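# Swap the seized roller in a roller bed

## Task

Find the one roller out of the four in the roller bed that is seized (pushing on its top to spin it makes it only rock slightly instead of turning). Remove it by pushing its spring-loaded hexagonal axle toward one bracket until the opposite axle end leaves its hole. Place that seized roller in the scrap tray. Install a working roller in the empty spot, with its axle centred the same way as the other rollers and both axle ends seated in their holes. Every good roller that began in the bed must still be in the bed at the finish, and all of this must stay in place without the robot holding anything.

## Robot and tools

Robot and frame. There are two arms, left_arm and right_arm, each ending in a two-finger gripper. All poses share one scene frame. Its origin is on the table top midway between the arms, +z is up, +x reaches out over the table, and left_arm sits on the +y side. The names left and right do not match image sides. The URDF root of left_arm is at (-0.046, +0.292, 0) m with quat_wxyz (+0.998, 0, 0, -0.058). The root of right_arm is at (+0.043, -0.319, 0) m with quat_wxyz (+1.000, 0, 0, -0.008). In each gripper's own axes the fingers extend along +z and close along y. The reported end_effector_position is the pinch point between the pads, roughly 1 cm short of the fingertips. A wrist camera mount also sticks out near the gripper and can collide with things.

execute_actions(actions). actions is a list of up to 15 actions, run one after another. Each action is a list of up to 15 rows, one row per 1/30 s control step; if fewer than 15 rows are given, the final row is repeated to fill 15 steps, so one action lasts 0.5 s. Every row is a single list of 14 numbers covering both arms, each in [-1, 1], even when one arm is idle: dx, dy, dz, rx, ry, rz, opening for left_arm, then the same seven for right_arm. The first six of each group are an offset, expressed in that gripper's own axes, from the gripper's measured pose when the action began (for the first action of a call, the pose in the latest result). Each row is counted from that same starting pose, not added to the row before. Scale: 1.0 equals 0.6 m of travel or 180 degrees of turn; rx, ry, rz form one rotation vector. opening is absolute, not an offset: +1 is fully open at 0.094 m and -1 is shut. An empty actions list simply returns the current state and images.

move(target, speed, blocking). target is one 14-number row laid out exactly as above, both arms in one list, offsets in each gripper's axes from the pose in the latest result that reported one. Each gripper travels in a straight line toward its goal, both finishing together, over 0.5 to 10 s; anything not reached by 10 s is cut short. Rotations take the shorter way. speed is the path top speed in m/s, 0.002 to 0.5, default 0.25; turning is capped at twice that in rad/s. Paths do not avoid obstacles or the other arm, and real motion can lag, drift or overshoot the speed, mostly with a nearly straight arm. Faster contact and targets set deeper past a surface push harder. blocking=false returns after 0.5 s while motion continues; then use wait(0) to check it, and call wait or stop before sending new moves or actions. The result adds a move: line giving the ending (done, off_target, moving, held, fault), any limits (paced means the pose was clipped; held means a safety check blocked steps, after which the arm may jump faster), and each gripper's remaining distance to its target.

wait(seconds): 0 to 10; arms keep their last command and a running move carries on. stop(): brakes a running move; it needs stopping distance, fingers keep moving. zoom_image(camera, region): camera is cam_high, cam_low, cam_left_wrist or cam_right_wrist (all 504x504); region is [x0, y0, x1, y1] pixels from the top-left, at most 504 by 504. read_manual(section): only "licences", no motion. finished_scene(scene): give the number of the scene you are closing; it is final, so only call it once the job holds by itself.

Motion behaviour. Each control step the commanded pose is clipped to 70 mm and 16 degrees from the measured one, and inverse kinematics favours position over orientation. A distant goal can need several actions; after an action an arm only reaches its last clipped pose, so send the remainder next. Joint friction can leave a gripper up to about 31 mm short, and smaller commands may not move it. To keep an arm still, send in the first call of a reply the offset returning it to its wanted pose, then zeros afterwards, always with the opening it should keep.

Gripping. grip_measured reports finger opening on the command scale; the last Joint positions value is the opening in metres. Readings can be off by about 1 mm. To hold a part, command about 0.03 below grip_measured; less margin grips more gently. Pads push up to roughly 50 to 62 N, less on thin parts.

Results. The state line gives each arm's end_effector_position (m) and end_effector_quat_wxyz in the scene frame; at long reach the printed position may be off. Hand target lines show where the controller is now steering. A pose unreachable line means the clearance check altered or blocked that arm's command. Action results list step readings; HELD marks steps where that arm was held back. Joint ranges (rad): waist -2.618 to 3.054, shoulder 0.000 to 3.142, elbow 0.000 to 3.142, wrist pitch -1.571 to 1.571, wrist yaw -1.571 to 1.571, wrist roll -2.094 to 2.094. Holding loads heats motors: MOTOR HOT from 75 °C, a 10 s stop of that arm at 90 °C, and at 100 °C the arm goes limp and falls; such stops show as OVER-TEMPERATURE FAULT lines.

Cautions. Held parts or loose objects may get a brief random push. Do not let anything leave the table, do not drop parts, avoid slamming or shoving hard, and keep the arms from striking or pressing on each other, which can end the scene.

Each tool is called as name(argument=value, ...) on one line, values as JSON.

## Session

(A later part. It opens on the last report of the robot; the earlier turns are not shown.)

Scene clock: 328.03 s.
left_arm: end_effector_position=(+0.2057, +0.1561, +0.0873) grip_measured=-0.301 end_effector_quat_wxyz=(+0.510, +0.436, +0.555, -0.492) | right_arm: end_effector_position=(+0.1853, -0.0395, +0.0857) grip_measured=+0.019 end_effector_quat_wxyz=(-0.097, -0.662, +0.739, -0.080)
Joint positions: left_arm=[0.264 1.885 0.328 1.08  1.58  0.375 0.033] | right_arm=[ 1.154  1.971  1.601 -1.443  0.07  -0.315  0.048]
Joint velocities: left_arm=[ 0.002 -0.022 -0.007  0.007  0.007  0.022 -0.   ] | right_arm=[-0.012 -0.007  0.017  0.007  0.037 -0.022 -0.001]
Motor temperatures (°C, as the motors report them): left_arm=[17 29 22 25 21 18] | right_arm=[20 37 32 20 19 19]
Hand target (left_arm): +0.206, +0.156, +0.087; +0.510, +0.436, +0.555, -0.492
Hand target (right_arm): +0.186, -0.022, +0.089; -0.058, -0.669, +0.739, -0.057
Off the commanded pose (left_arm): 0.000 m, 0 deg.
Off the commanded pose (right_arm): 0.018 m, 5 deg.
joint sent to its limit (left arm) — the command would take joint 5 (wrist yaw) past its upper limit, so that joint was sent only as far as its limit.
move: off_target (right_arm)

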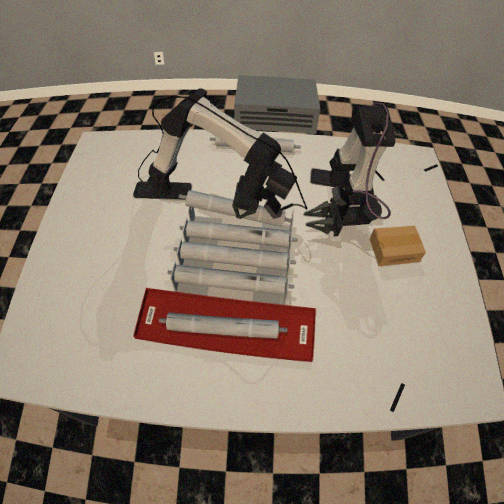

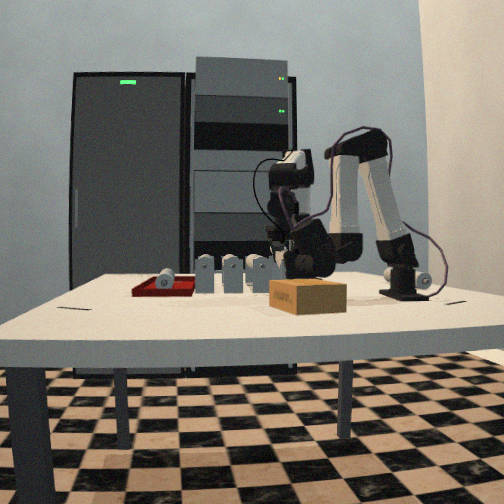

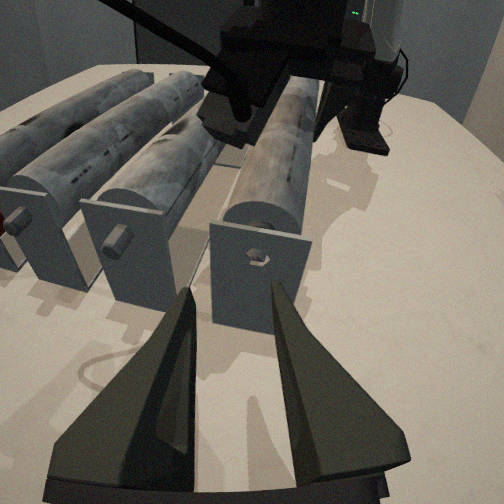

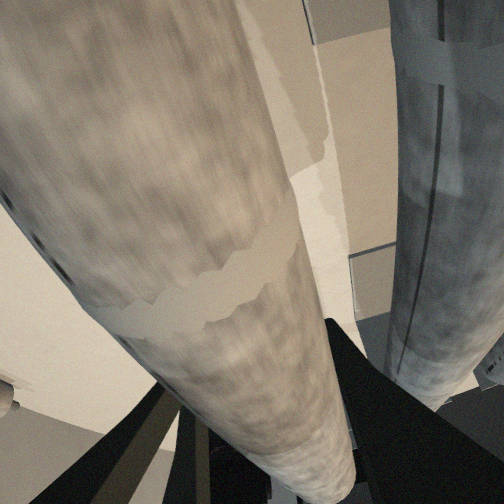

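move(target=[0,0,0,0,0,0,-0.3, 0.03,0,-0.02,0,0,0,-0.2], speed=0.02)

move(target=[0,0,0,0,0,0,-0.3, 0,0,0,-0.09,0,0,-0.2], speed=0.03)

move(target=[0,0,0,0,0,0,-0.3, -0.06,0,-0.01,0,0,0,-0.2], speed=0.02)

zoom_image(camera="cam_left_wrist", region=[180,180,340,320])

Scene clock: 333.23 s.
left_arm: end_effector_position=(+0.2057, +0.1561, +0.0873) grip_measured=-0.301 end_effector_quat_wxyz=(+0.510, +0.436, +0.555, -0.492) | right_arm: end_effector_position=(+0.1853, -0.0426, +0.0906) grip_measured=+0.019 end_effector_quat_wxyz=(-0.093, -0.662, +0.740, -0.077)
Joint positions: left_arm=[0.264 1.885 0.328 1.08  1.58  0.375 0.033] | right_arm=[ 1.148  1.948  1.591 -1.446  0.068 -0.32   0.048]
Joint velocities: left_arm=[ 0.022 -0.012 -0.012 -0.007 -0.007 -0.051  0.001] | right_arm=[ 0.012 -0.002 -0.012  0.007 -0.007 -0.007  0.   ]
Motor temperatures (°C, as the motors report them): left_arm=[17 29 22 25 21 18] | right_arm=[20 39 32 20 19 19]
Hand target (left_arm): +0.206, +0.156, +0.087; +0.510, +0.436, +0.555, -0.492
Hand target (right_arm): +0.184, -0.053, +0.101; -0.097, -0.662, +0.739, -0.080
Off the commanded pose (left_arm): 0.000 m, 0 deg.
Off the commanded pose (right_arm): 0.016 m, 1 deg.
joint sent to its limit (left arm) — the command would take joint 5 (wrist yaw) past its upper limit, so that joint was sent only as far as its limit.
move: off_target (right_arm)

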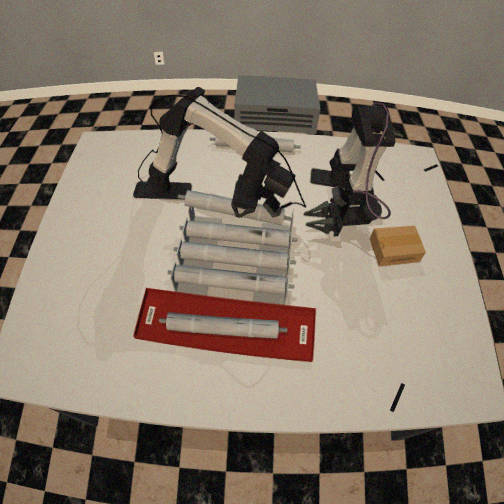

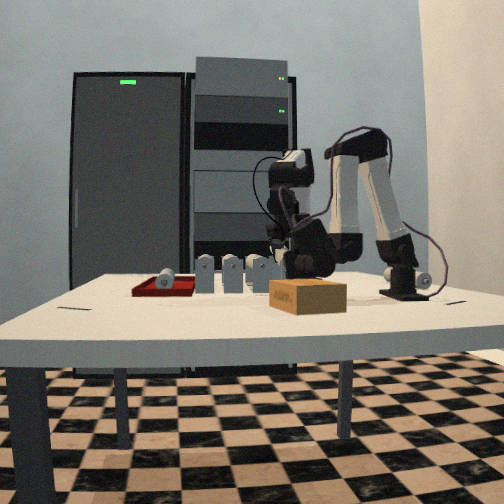

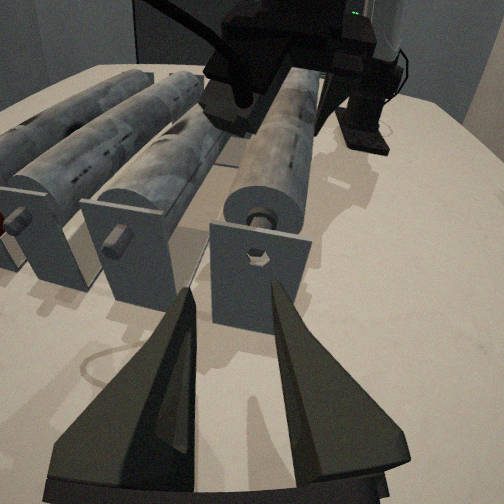

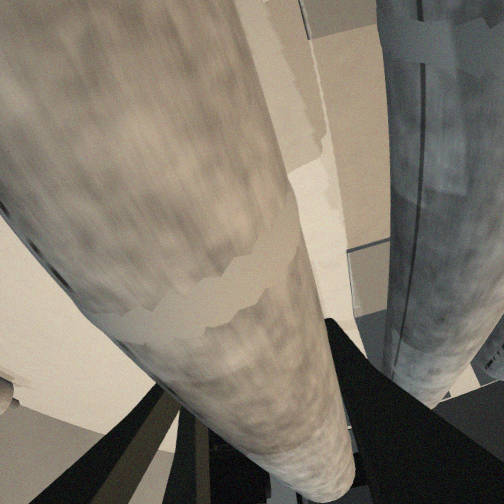

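Scene clock: 338.17 s.
left_arm: end_effector_position=(+0.2057, +0.1561, +0.0873) grip_measured=-0.301 end_effector_quat_wxyz=(+0.510, +0.436, +0.555, -0.492) | right_arm: end_effector_position=(+0.1902, -0.0429, +0.0807) grip_measured=+0.019 end_effector_quat_wxyz=(-0.172, -0.647, +0.743, +0.011)
Joint positions: left_arm=[0.264 1.885 0.328 1.08  1.58  0.375 0.033] | right_arm=[ 1.03   2.048  1.667 -1.515 -0.121 -0.438  0.048]
Joint velocities: left_arm=[ 0.007  0.007  0.002 -0.007 -0.037  0.022 -0.   ] | right_arm=[ 0.012  0.007 -0.002 -0.007  0.066  0.007  0.001]
Motor temperatures (°C, as the motors report them): left_arm=[17 29 22 25 21 18] | right_arm=[20 39 32 20 20 19]
Hand target (left_arm): +0.206, +0.156, +0.087; +0.510, +0.436, +0.555, -0.492
Hand target (right_arm): +0.186, -0.042, +0.091; -0.182, -0.642, +0.744, +0.028
Off the commanded pose (left_arm): 0.000 m, 0 deg.
Off the commanded pose (right_arm): 0.011 m, 3 deg.
joint sent to its limit (left arm) — the command would take joint 5 (wrist yaw) past its upper limit, so that joint was sent only as far as its limit.
joint sent to its limit (right arm) — the command would take joint 4 (wrist pitch) past its lower limit, so that joint was sent only as far as its limit.
move: off_target (right_arm)

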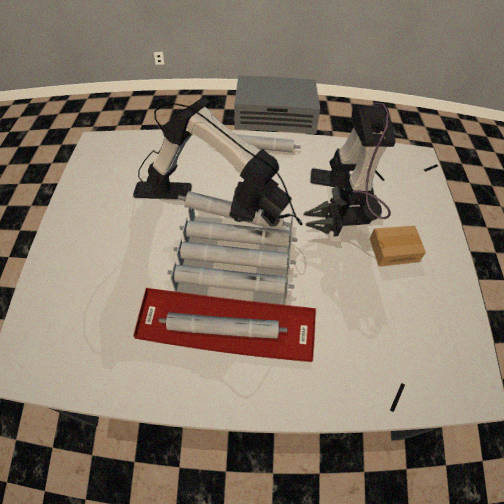

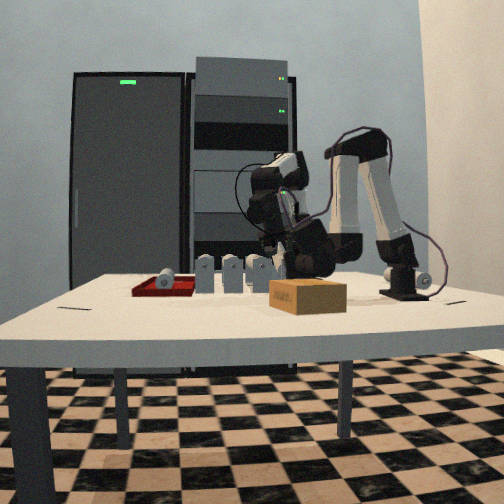

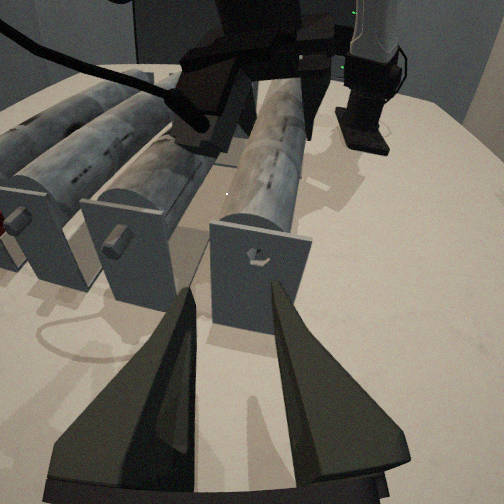

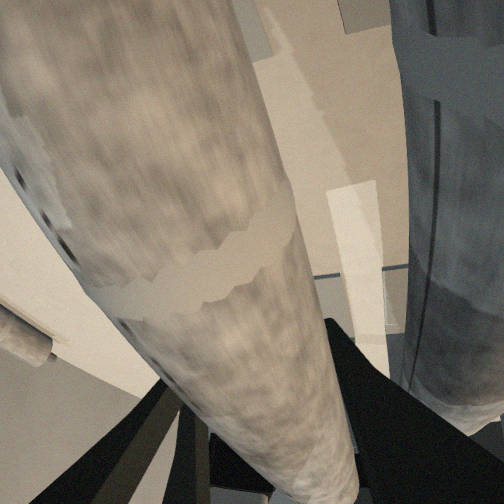

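Scene clock: 340.20 s.
left_arm: end_effector_position=(+0.2057, +0.1561, +0.0873) grip_measured=-0.301 end_effector_quat_wxyz=(+0.510, +0.436, +0.555, -0.492) | right_arm: end_effector_position=(+0.1921, -0.0240, +0.0706) grip_measured=+0.019 end_effector_quat_wxyz=(-0.186, -0.656, +0.732, -0.007)
Joint positions: left_arm=[0.264 1.885 0.328 1.08  1.58  0.375 0.033] | right_arm=[ 1.065  2.162  1.791 -1.561 -0.102 -0.431  0.048]
Joint velocities: left_arm=[-0.007 -0.012  0.012 -0.022  0.051 -0.037 -0.   ] | right_arm=[ 0.007  0.002 -0.002  0.007 -0.022  0.022  0.001]
Motor temperatures (°C, as the motors report them): left_arm=[17 29 22 25 21 18] | right_arm=[20 39 33 20 20 19]
Hand target (left_arm): +0.206, +0.156, +0.087; +0.510, +0.436, +0.555, -0.492
Hand target (right_arm): +0.195, -0.007, +0.078; -0.167, -0.648, +0.743, +0.013
Off the commanded pose (left_arm): 0.000 m, 0 deg.
Off the commanded pose (right_arm): 0.019 m, 3 deg.
joint sent to its limit (left arm) — the command would take joint 5 (wrist yaw) past its upper limit, so that joint was sent only as far as its limit.
joint sent to its limit (right arm) — the command would take joint 4 (wrist pitch) past its lower limit, so that joint was sent only as far as its limit.
move: off_target (right_arm)

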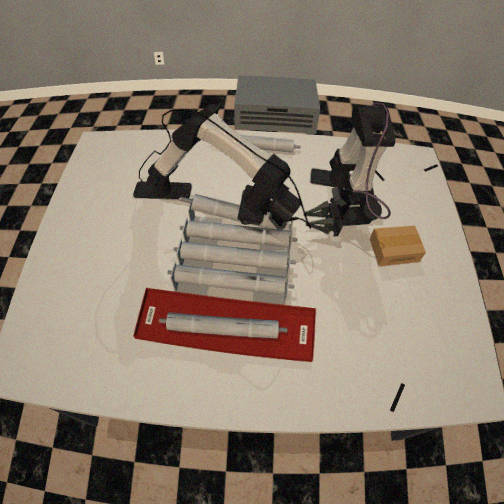

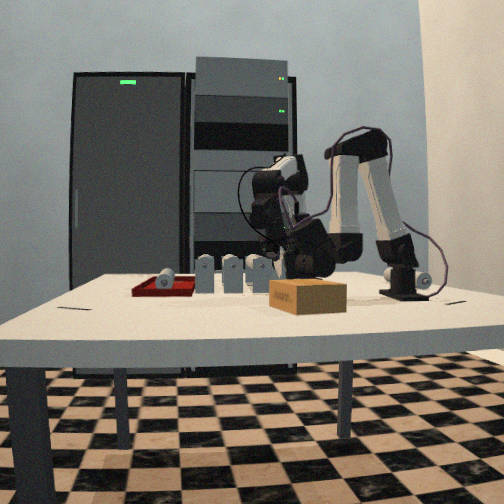

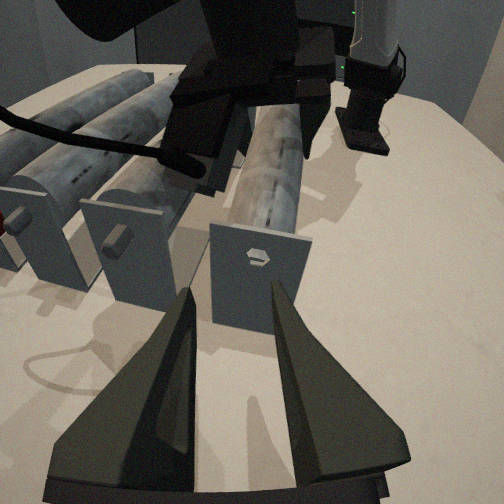

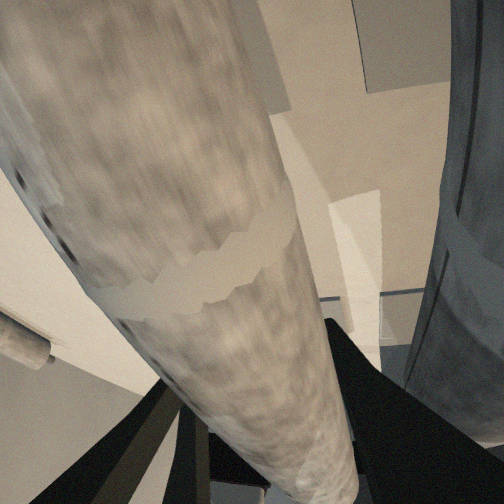

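Region (180, 180, 340, 320) of cam_left_wrist's 504x504 image, scaled by 3.150, with more detail than that image has; it fills the top 441 rows of this view, and the rest is white.

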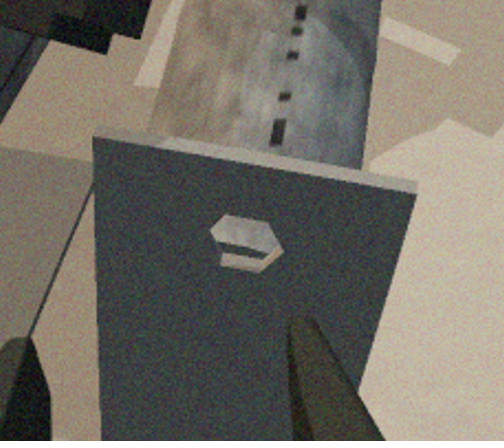

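move(target=[0,0,0,0,0,0,-0.3, -0.01,0.015,-0.04,0,0,0,-0.2], speed=0.01)

zoom_image(camera="cam_left_wrist", region=[180,180,340,320])

Scene clock: 345.90 s.
left_arm: end_effector_position=(+0.2057, +0.1561, +0.0873) grip_measured=-0.301 end_effector_quat_wxyz=(+0.510, +0.436, +0.555, -0.492) | right_arm: end_effector_position=(+0.1955, -0.0269, +0.0729) grip_measured=+0.019 end_effector_quat_wxyz=(+0.177, +0.661, -0.728, +0.024)
Joint positions: left_arm=[0.264 1.885 0.328 1.08  1.58  0.375 0.033] | right_arm=[ 1.072  2.151  1.787 -1.561 -0.064 -0.43   0.048]
Joint velocities: left_arm=[-0.002 -0.007 -0.002  0.022  0.037 -0.022 -0.   ] | right_arm=[ 0.007 -0.007 -0.007 -0.022  0.007 -0.037  0.   ]
Motor temperatures (°C, as the motors report them): left_arm=[17 29 22 25 21 18] | right_arm=[20 40 33 20 20 19]
Hand target (left_arm): +0.206, +0.156, +0.087; +0.510, +0.436, +0.555, -0.492
Hand target (right_arm): +0.189, -0.012, +0.093; -0.148, -0.661, +0.736, +0.006
Off the commanded pose (left_arm): 0.000 m, 0 deg.
Off the commanded pose (right_arm): 0.027 m, 2 deg.
joint sent to its limit (left arm) — the command would take joint 5 (wrist yaw) past its upper limit, so that joint was sent only as far as its limit.
joint sent to its limit (right arm) — the command would take joint 4 (wrist pitch) past its lower limit, so that joint was sent only as far as its limit.
move: off_target (right_arm)

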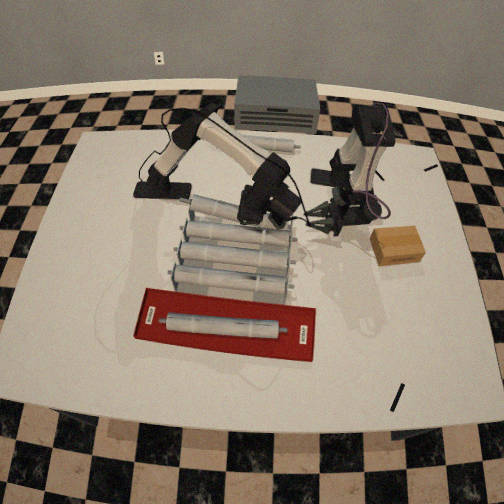

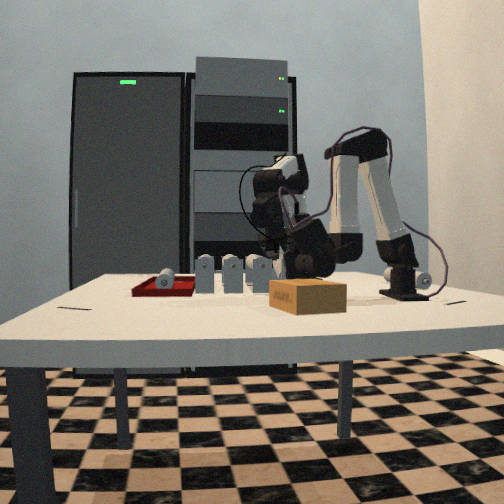

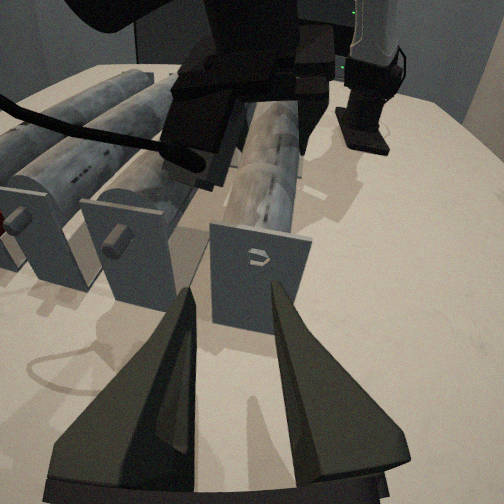

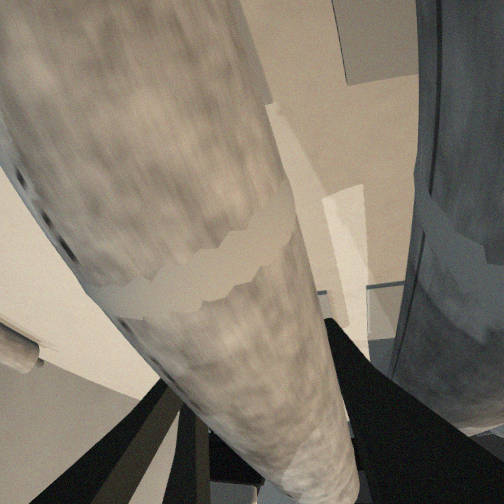

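Region (180, 180, 340, 320) of cam_left_wrist's 504x504 image, scaled by 3.150, with more detail than that image has; it fills the top 441 rows of this view, and the rest is white.

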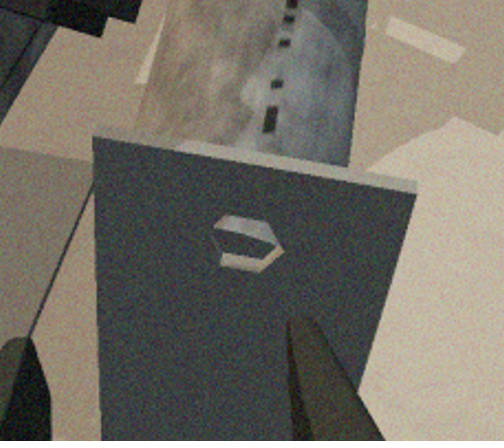

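Wrist limit; untilt while lifting.

move(target=[0,0,0,0,0,0,-0.3, 0,0.025,-0.045,0,-0.05,0,-0.2], speed=0.015)

zoom_image(camera="cam_left_wrist", region=[180,180,340,320])

Scene clock: 354.23 s.
left_arm: end_effector_position=(+0.2057, +0.1561, +0.0873) grip_measured=-0.301 end_effector_quat_wxyz=(+0.510, +0.436, +0.555, -0.492) | right_arm: end_effector_position=(+0.1898, -0.0373, +0.0860) grip_measured=+0.019 end_effector_quat_wxyz=(-0.163, -0.657, +0.736, -0.016)
Joint positions: left_arm=[0.264 1.885 0.328 1.08  1.58  0.375 0.033] | right_arm=[ 1.067  2.063  1.715 -1.544 -0.072 -0.42   0.048]
Joint velocities: left_arm=[ 0.017 -0.007  0.027 -0.022 -0.022 -0.051 -0.   ] | right_arm=[-0.007 -0.002 -0.002  0.051 -0.022  0.007 -0.   ]
Motor temperatures (°C, as the motors report them): left_arm=[17 29 22 25 21 18] | right_arm=[20 43 33 20 20 19]
Hand target (left_arm): +0.206, +0.156, +0.087; +0.510, +0.436, +0.555, -0.492
Hand target (right_arm): +0.187, -0.019, +0.102; -0.122, -0.663, +0.738, +0.028
Off the commanded pose (left_arm): 0.000 m, 0 deg.
Off the commanded pose (right_arm): 0.025 m, 7 deg.
joint sent to its limit (left arm) — the command would take joint 5 (wrist yaw) past its upper limit, so that joint was sent only as far as its limit.
move: off_target (right_arm)

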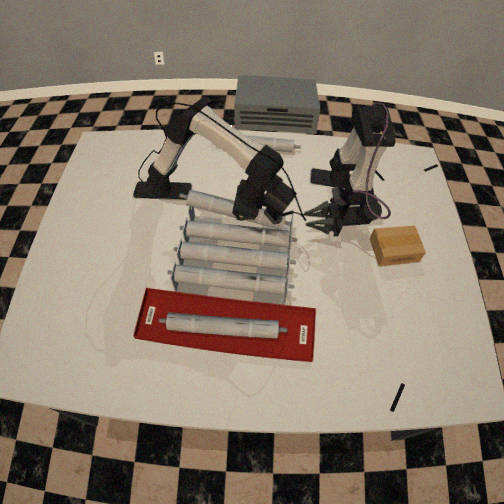

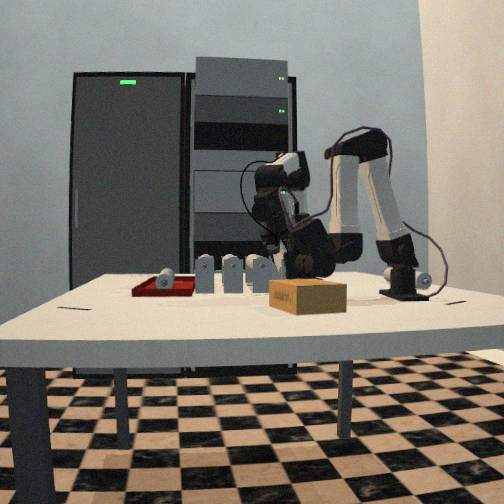

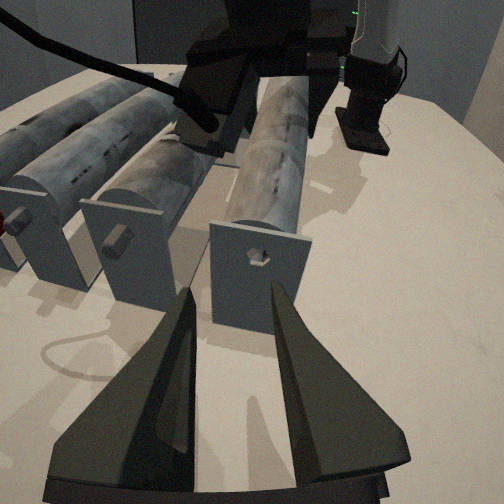

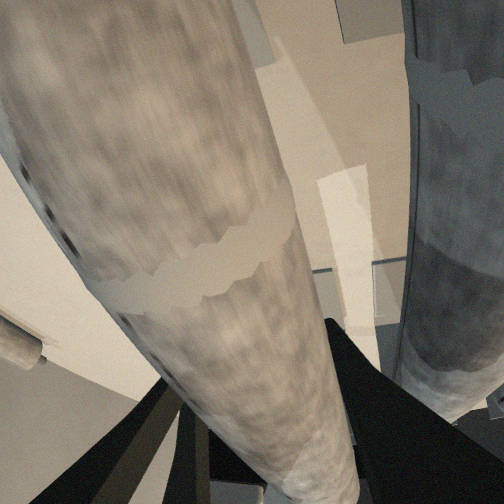

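Region (180, 180, 340, 320) of cam_left_wrist's 504x504 image, scaled by 3.150, with more detail than that image has; it fills the top 441 rows of this view, and the rest is white.

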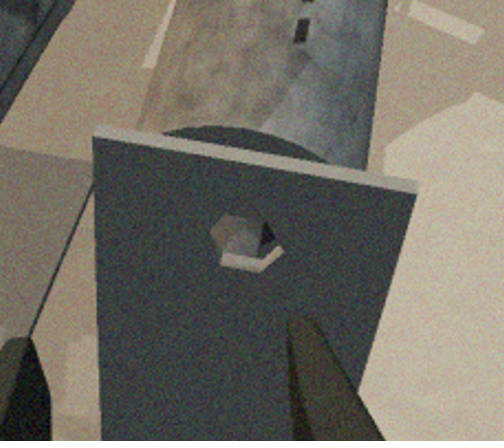

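Still low ~1cm. Continue up.

move(target=[0,0,0,0,0,0,-0.3, 0,0.012,-0.04,0,-0.03,0,-0.2], speed=0.01)

zoom_image(camera="cam_left_wrist", region=[180,180,340,320])

Scene clock: 361.17 s.
left_arm: end_effector_position=(+0.2057, +0.1561, +0.0873) grip_measured=-0.301 end_effector_quat_wxyz=(+0.510, +0.436, +0.555, -0.492) | right_arm: end_effector_position=(+0.1907, -0.0381, +0.0925) grip_measured=+0.019 end_effector_quat_wxyz=(-0.153, -0.659, +0.736, -0.015)
Joint positions: left_arm=[0.264 1.885 0.328 1.08  1.58  0.375 0.033] | right_arm=[ 1.065  2.04   1.713 -1.545 -0.067 -0.422  0.048]
Joint velocities: left_arm=[ 0.002 -0.002 -0.017  0.007 -0.022 -0.037 -0.002] | right_arm=[-0.017 -0.012 -0.027  0.051 -0.051  0.066  0.001]
Motor temperatures (°C, as the motors report them): left_arm=[17 29 22 25 21 18] | right_arm=[20 45 33 20 20 19]
Hand target (left_arm): +0.206, +0.156, +0.087; +0.510, +0.436, +0.555, -0.492
Hand target (right_arm): +0.188, -0.031, +0.110; -0.129, -0.658, +0.742, +0.016
Off the commanded pose (left_arm): 0.000 m, 0 deg.
Off the commanded pose (right_arm): 0.019 m, 5 deg.
joint sent to its limit (left arm) — the command would take joint 5 (wrist yaw) past its upper limit, so that joint was sent only as far as its limit.
move: off_target (right_arm)

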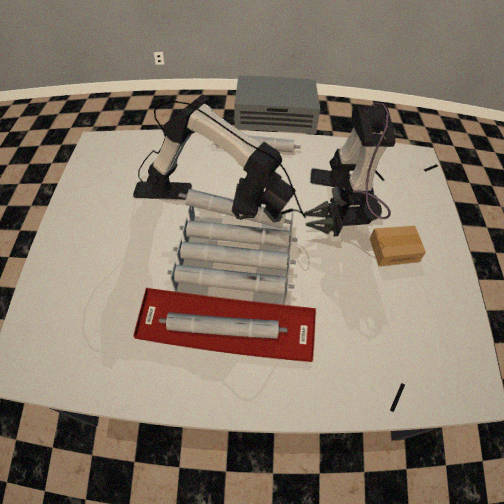

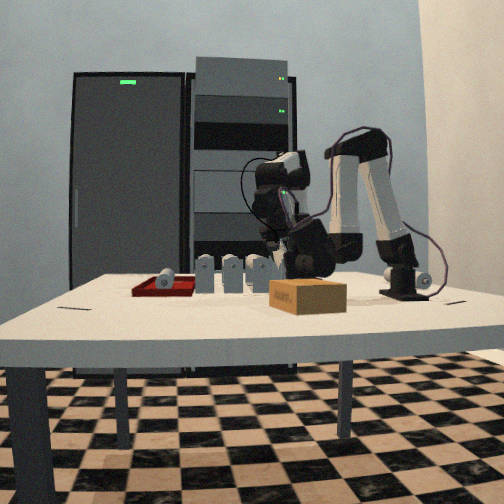

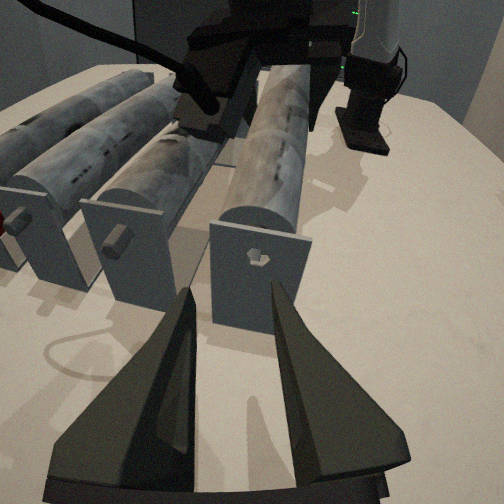

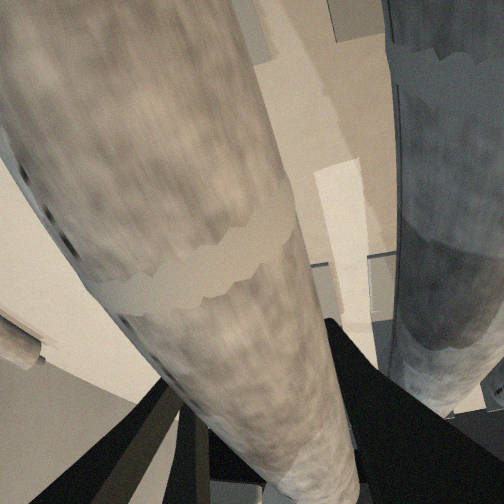

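Region (180, 180, 340, 320) of cam_left_wrist's 504x504 image, scaled by 3.150, with more detail than that image has; it fills the top 441 rows of this view, and the rest is white.

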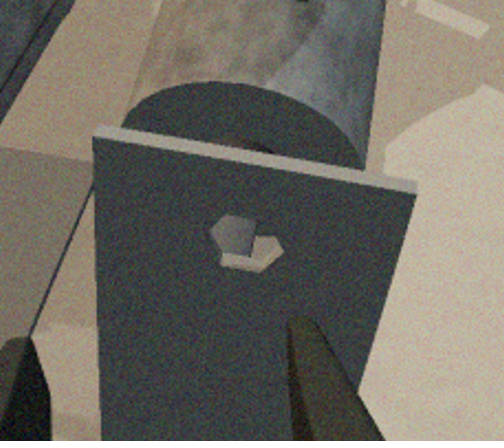

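Need −x ~5mm, up ~4mm.

move(target=[0,0,0,0,0,0,-0.3, 0.005,0.03,-0.035,0,-0.02,0,-0.2], speed=0.01)

zoom_image(camera="cam_left_wrist", region=[180,180,340,320])

Scene clock: 366.57 s.
left_arm: end_effector_position=(+0.2057, +0.1561, +0.0873) grip_measured=-0.301 end_effector_quat_wxyz=(+0.510, +0.436, +0.555, -0.492) | right_arm: end_effector_position=(+0.1861, -0.0377, +0.1009) grip_measured=+0.019 end_effector_quat_wxyz=(-0.143, -0.657, +0.740, -0.015)
Joint positions: left_arm=[0.264 1.885 0.328 1.08  1.58  0.375 0.033] | right_arm=[ 1.08   2.01   1.708 -1.549 -0.066 -0.399  0.048]
Joint velocities: left_arm=[ 0.007  0.007 -0.017  0.007 -0.022 -0.037  0.   ] | right_arm=[-0.002 -0.012 -0.027  0.022  0.051 -0.037 -0.   ]
Motor temperatures (°C, as the motors report them): left_arm=[17 29 22 25 21 18] | right_arm=[20 46 32 20 20 19]
Hand target (left_arm): +0.206, +0.156, +0.087; +0.510, +0.436, +0.555, -0.492
Hand target (right_arm): +0.177, -0.034, +0.116; -0.131, -0.660, +0.740, +0.006
Off the commanded pose (left_arm): 0.000 m, 0 deg.
Off the commanded pose (right_arm): 0.018 m, 3 deg.
joint sent to its limit (left arm) — the command would take joint 5 (wrist yaw) past its upper limit, so that joint was sent only as far as its limit.
move: off_target (right_arm)

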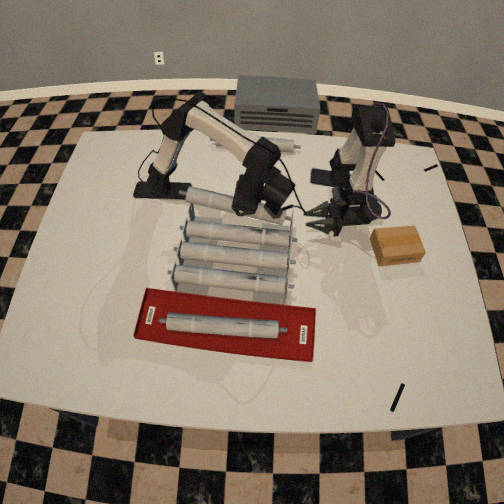

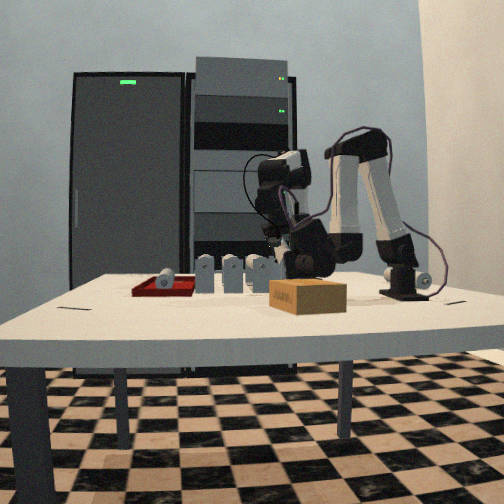

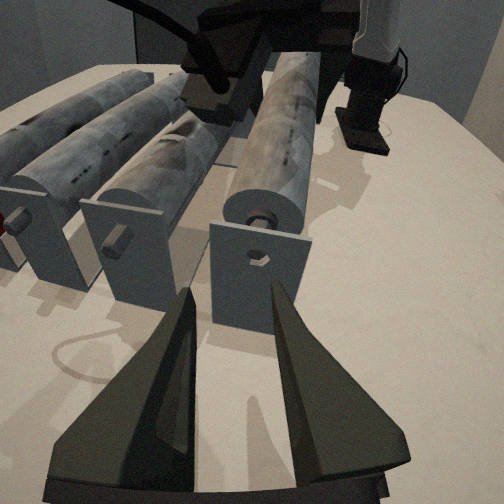

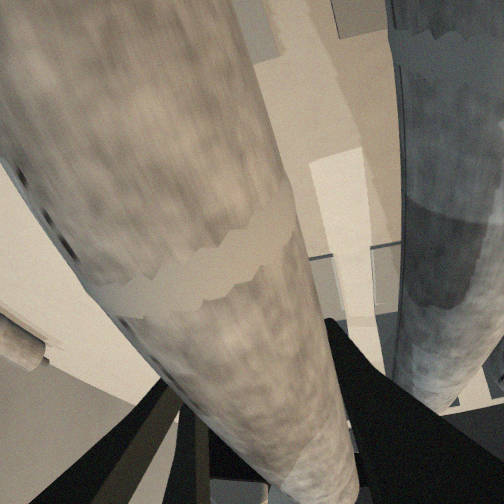

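Region (180, 180, 340, 320) of cam_left_wrist's 504x504 image, scaled by 3.150, with more detail than that image has; it fills the top 441 rows of this view, and the rest is white.

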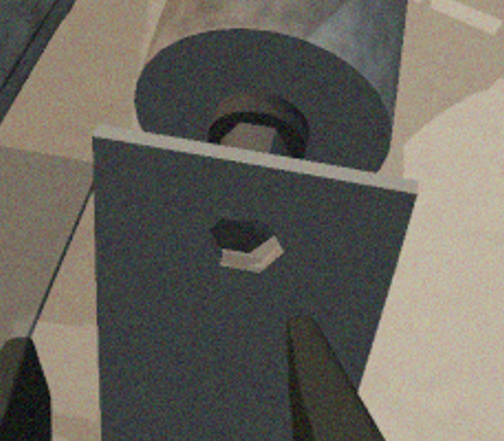

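Slightly high; push with natural sag.

move(target=[0,0,0,0,0,0,-0.3, -0.04,0,-0.01,0,0,0,-0.2], speed=0.01)

zoom_image(camera="cam_left_wrist", region=[180,180,340,320])

Scene clock: 372.07 s.
left_arm: end_effector_position=(+0.2057, +0.1561, +0.0873) grip_measured=-0.301 end_effector_quat_wxyz=(+0.510, +0.436, +0.555, -0.492) | right_arm: end_effector_position=(+0.1895, -0.0299, +0.0903) grip_measured=+0.019 end_effector_quat_wxyz=(+0.154, +0.662, -0.733, +0.028)
Joint positions: left_arm=[0.264 1.885 0.328 1.08  1.58  0.375 0.033] | right_arm=[ 1.091  2.077  1.757 -1.561 -0.049 -0.402  0.048]
Joint velocities: left_arm=[-0.007 -0.002 -0.002  0.022  0.007  0.007 -0.001] | right_arm=[ 0.012 -0.027 -0.007 -0.022 -0.007 -0.022  0.001]
Motor temperatures (°C, as the motors report them): left_arm=[17 29 22 25 21 18] | right_arm=[20 46 33 20 20 19]
Hand target (left_arm): +0.206, +0.156, +0.087; +0.510, +0.436, +0.555, -0.492
Hand target (right_arm): +0.189, -0.014, +0.101; -0.131, -0.659, +0.741, -0.010
Off the commanded pose (left_arm): 0.000 m, 0 deg.
Off the commanded pose (right_arm): 0.020 m, 2 deg.
joint sent to its limit (left arm) — the command would take joint 5 (wrist yaw) past its upper limit, so that joint was sent only as far as its limit.
joint sent to its limit (right arm) — the command would take joint 4 (wrist pitch) past its lower limit, so that joint was sent only as far as its limit.
move: off_target (right_arm)

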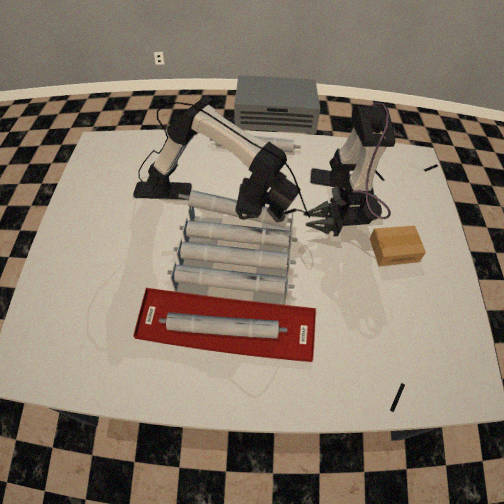

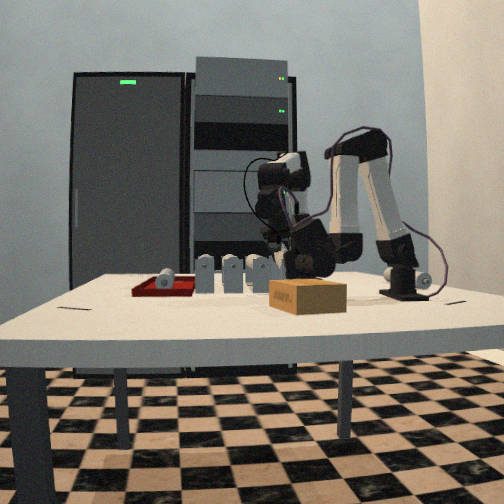

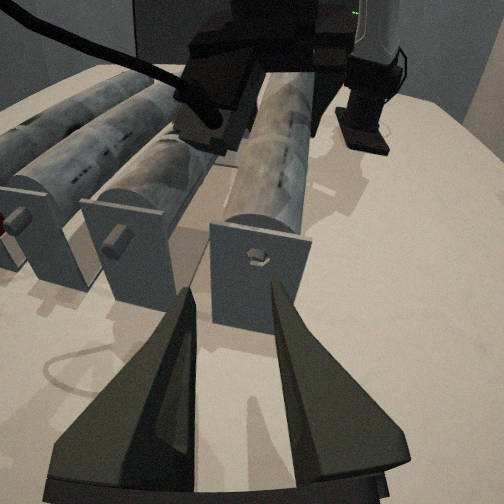

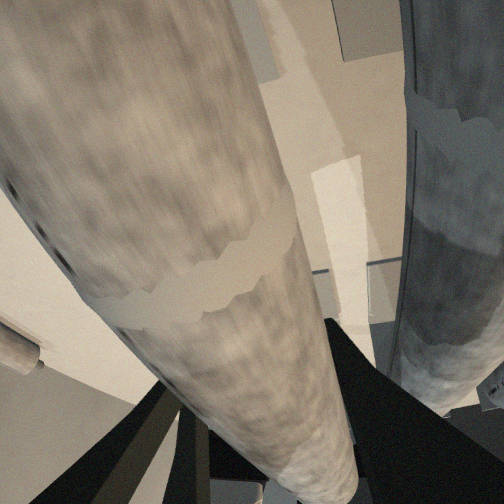

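Region (180, 180, 340, 320) of cam_left_wrist's 504x504 image, scaled by 3.150, with more detail than that image has; it fills the top 441 rows of this view, and the rest is white.

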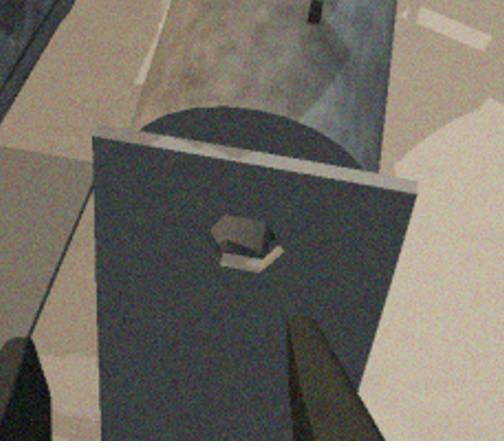

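move(target=[0,0,0,0,0,0,-0.3, -0.035,0,-0.01,0.1,-0.02,0,-0.2], speed=0.02)

zoom_image(camera="cam_left_wrist", region=[180,180,340,320])

Scene clock: 382.57 s.
left_arm: end_effector_position=(+0.2057, +0.1561, +0.0873) grip_measured=-0.301 end_effector_quat_wxyz=(+0.510, +0.436, +0.555, -0.492) | right_arm: end_effector_position=(+0.1900, -0.0388, +0.0851) grip_measured=+0.019 end_effector_quat_wxyz=(+0.088, +0.667, -0.724, +0.154)
Joint positions: left_arm=[0.264 1.885 0.328 1.08  1.58  0.375 0.033] | right_arm=[ 1.21   2.028  1.655 -1.497  0.199 -0.264  0.048]
Joint velocities: left_arm=[-0.007  0.002  0.002 -0.095  0.037 -0.022  0.001] | right_arm=[ 0.012 -0.027 -0.007 -0.081 -0.007  0.022 -0.   ]
Motor temperatures (°C, as the motors report them): left_arm=[17 29 22 26 21 18] | right_arm=[20 47 33 20 20 19]
Hand target (left_arm): +0.206, +0.156, +0.087; +0.510, +0.436, +0.555, -0.492
Hand target (right_arm): +0.191, -0.010, +0.092; +0.026, +0.680, -0.723, +0.120
Off the commanded pose (left_arm): 0.000 m, 0 deg.
Off the commanded pose (right_arm): 0.031 m, 8 deg.
joint sent to its limit (left arm) — the command would take joint 5 (wrist yaw) past its upper limit, so that joint was sent only as far as its limit.
move: off_target (right_arm)

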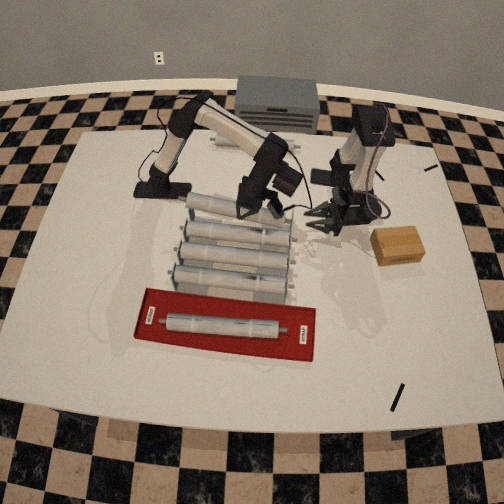

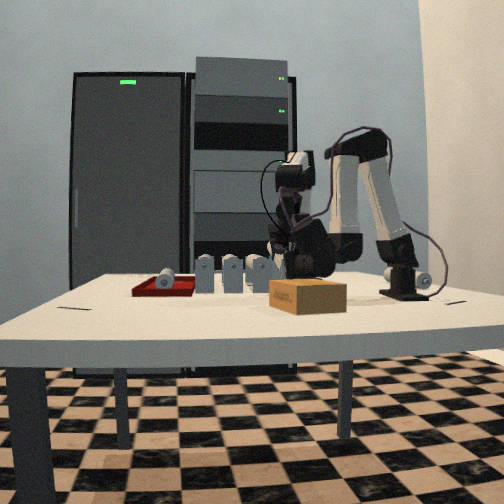

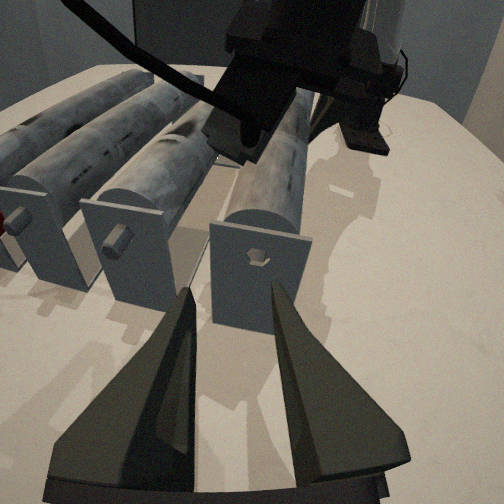

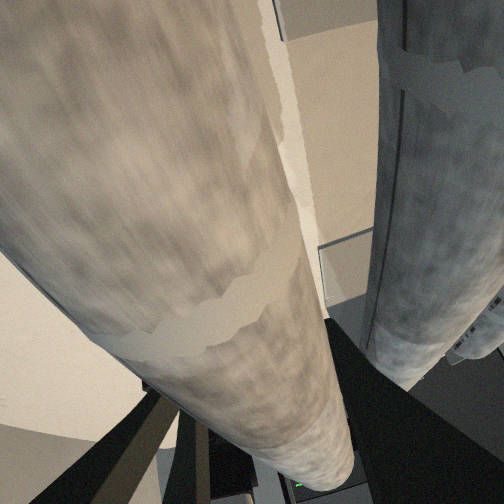

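Region (180, 180, 340, 320) of cam_left_wrist's 504x504 image, scaled by 3.150, with more detail than that image has; it fills the top 441 rows of this view, and the rest is white.

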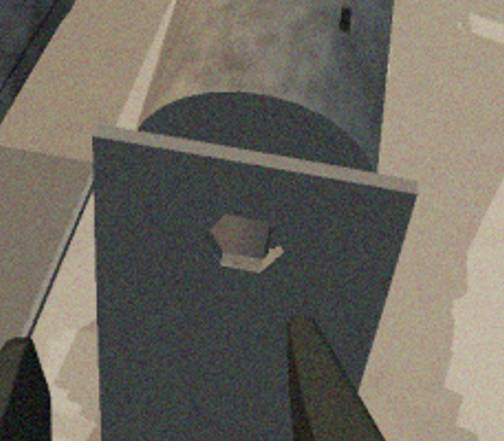

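move(target=[0,0,0,0,0,0,-0.3, -0.02,-0.008,-0.04,0,-0.03,0,-0.2], speed=0.008)

zoom_image(camera="cam_left_wrist", region=[180,180,340,320])

Scene clock: 391.67 s.
left_arm: end_effector_position=(+0.2057, +0.1561, +0.0873) grip_measured=-0.301 end_effector_quat_wxyz=(+0.510, +0.436, +0.555, -0.492) | right_arm: end_effector_position=(+0.1878, -0.0388, +0.0889) grip_measured=+0.019 end_effector_quat_wxyz=(+0.096, +0.667, -0.724, +0.145)
Joint positions: left_arm=[0.264 1.885 0.328 1.08  1.58  0.375 0.033] | right_arm=[ 1.206  2.028  1.672 -1.517  0.178 -0.272  0.048]
Joint velocities: left_arm=[-0.012  0.017 -0.007  0.022 -0.022  0.037  0.001] | right_arm=[-0.002 -0.012 -0.002 -0.051 -0.066 -0.007 -0.   ]
Motor temperatures (°C, as the motors report them): left_arm=[17 29 21 26 21 18] | right_arm=[20 47 33 20 20 19]
Hand target (left_arm): +0.206, +0.156, +0.087; +0.510, +0.436, +0.555, -0.492
Hand target (right_arm): +0.193, -0.020, +0.105; +0.054, +0.674, -0.727, +0.122
Off the commanded pose (left_arm): 0.000 m, 0 deg.
Off the commanded pose (right_arm): 0.025 m, 5 deg.
joint sent to its limit (left arm) — the command would take joint 5 (wrist yaw) past its upper limit, so that joint was sent only as far as its limit.
move: off_target (right_arm)

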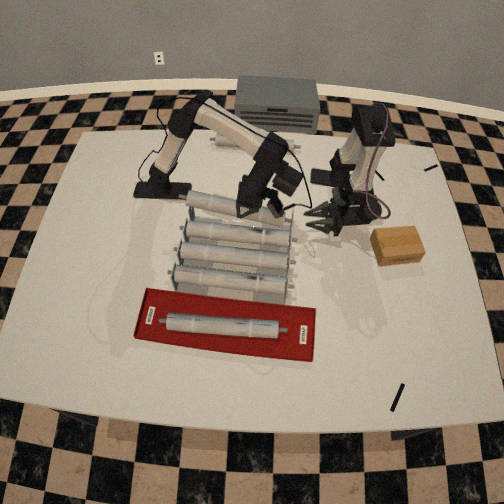

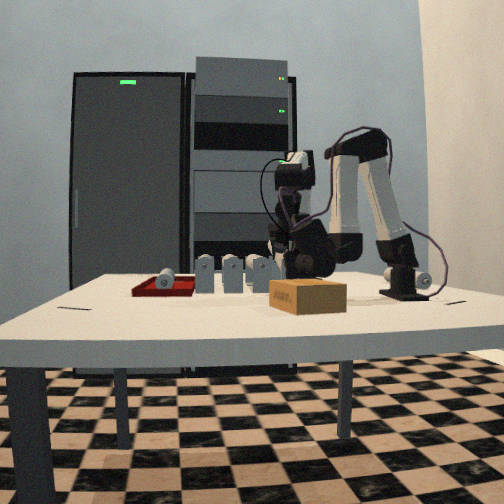

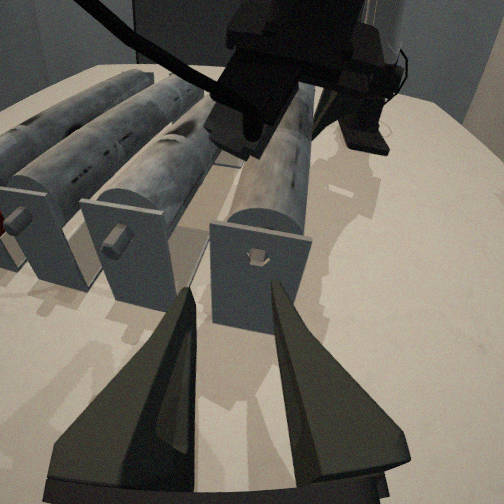

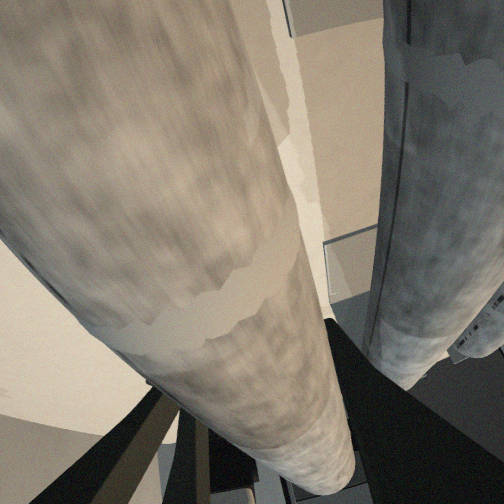

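Region (180, 180, 340, 320) of cam_left_wrist's 504x504 image, scaled by 3.150, with more detail than that image has; it fills the top 441 rows of this view, and the rest is white.

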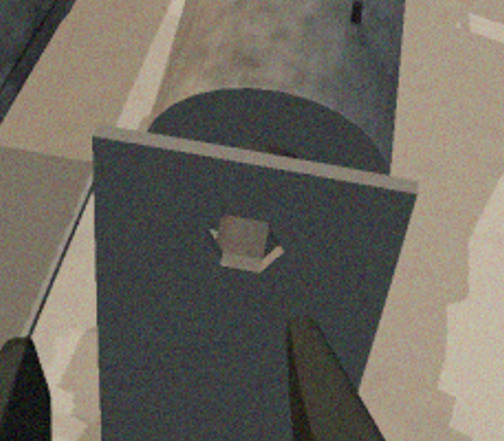

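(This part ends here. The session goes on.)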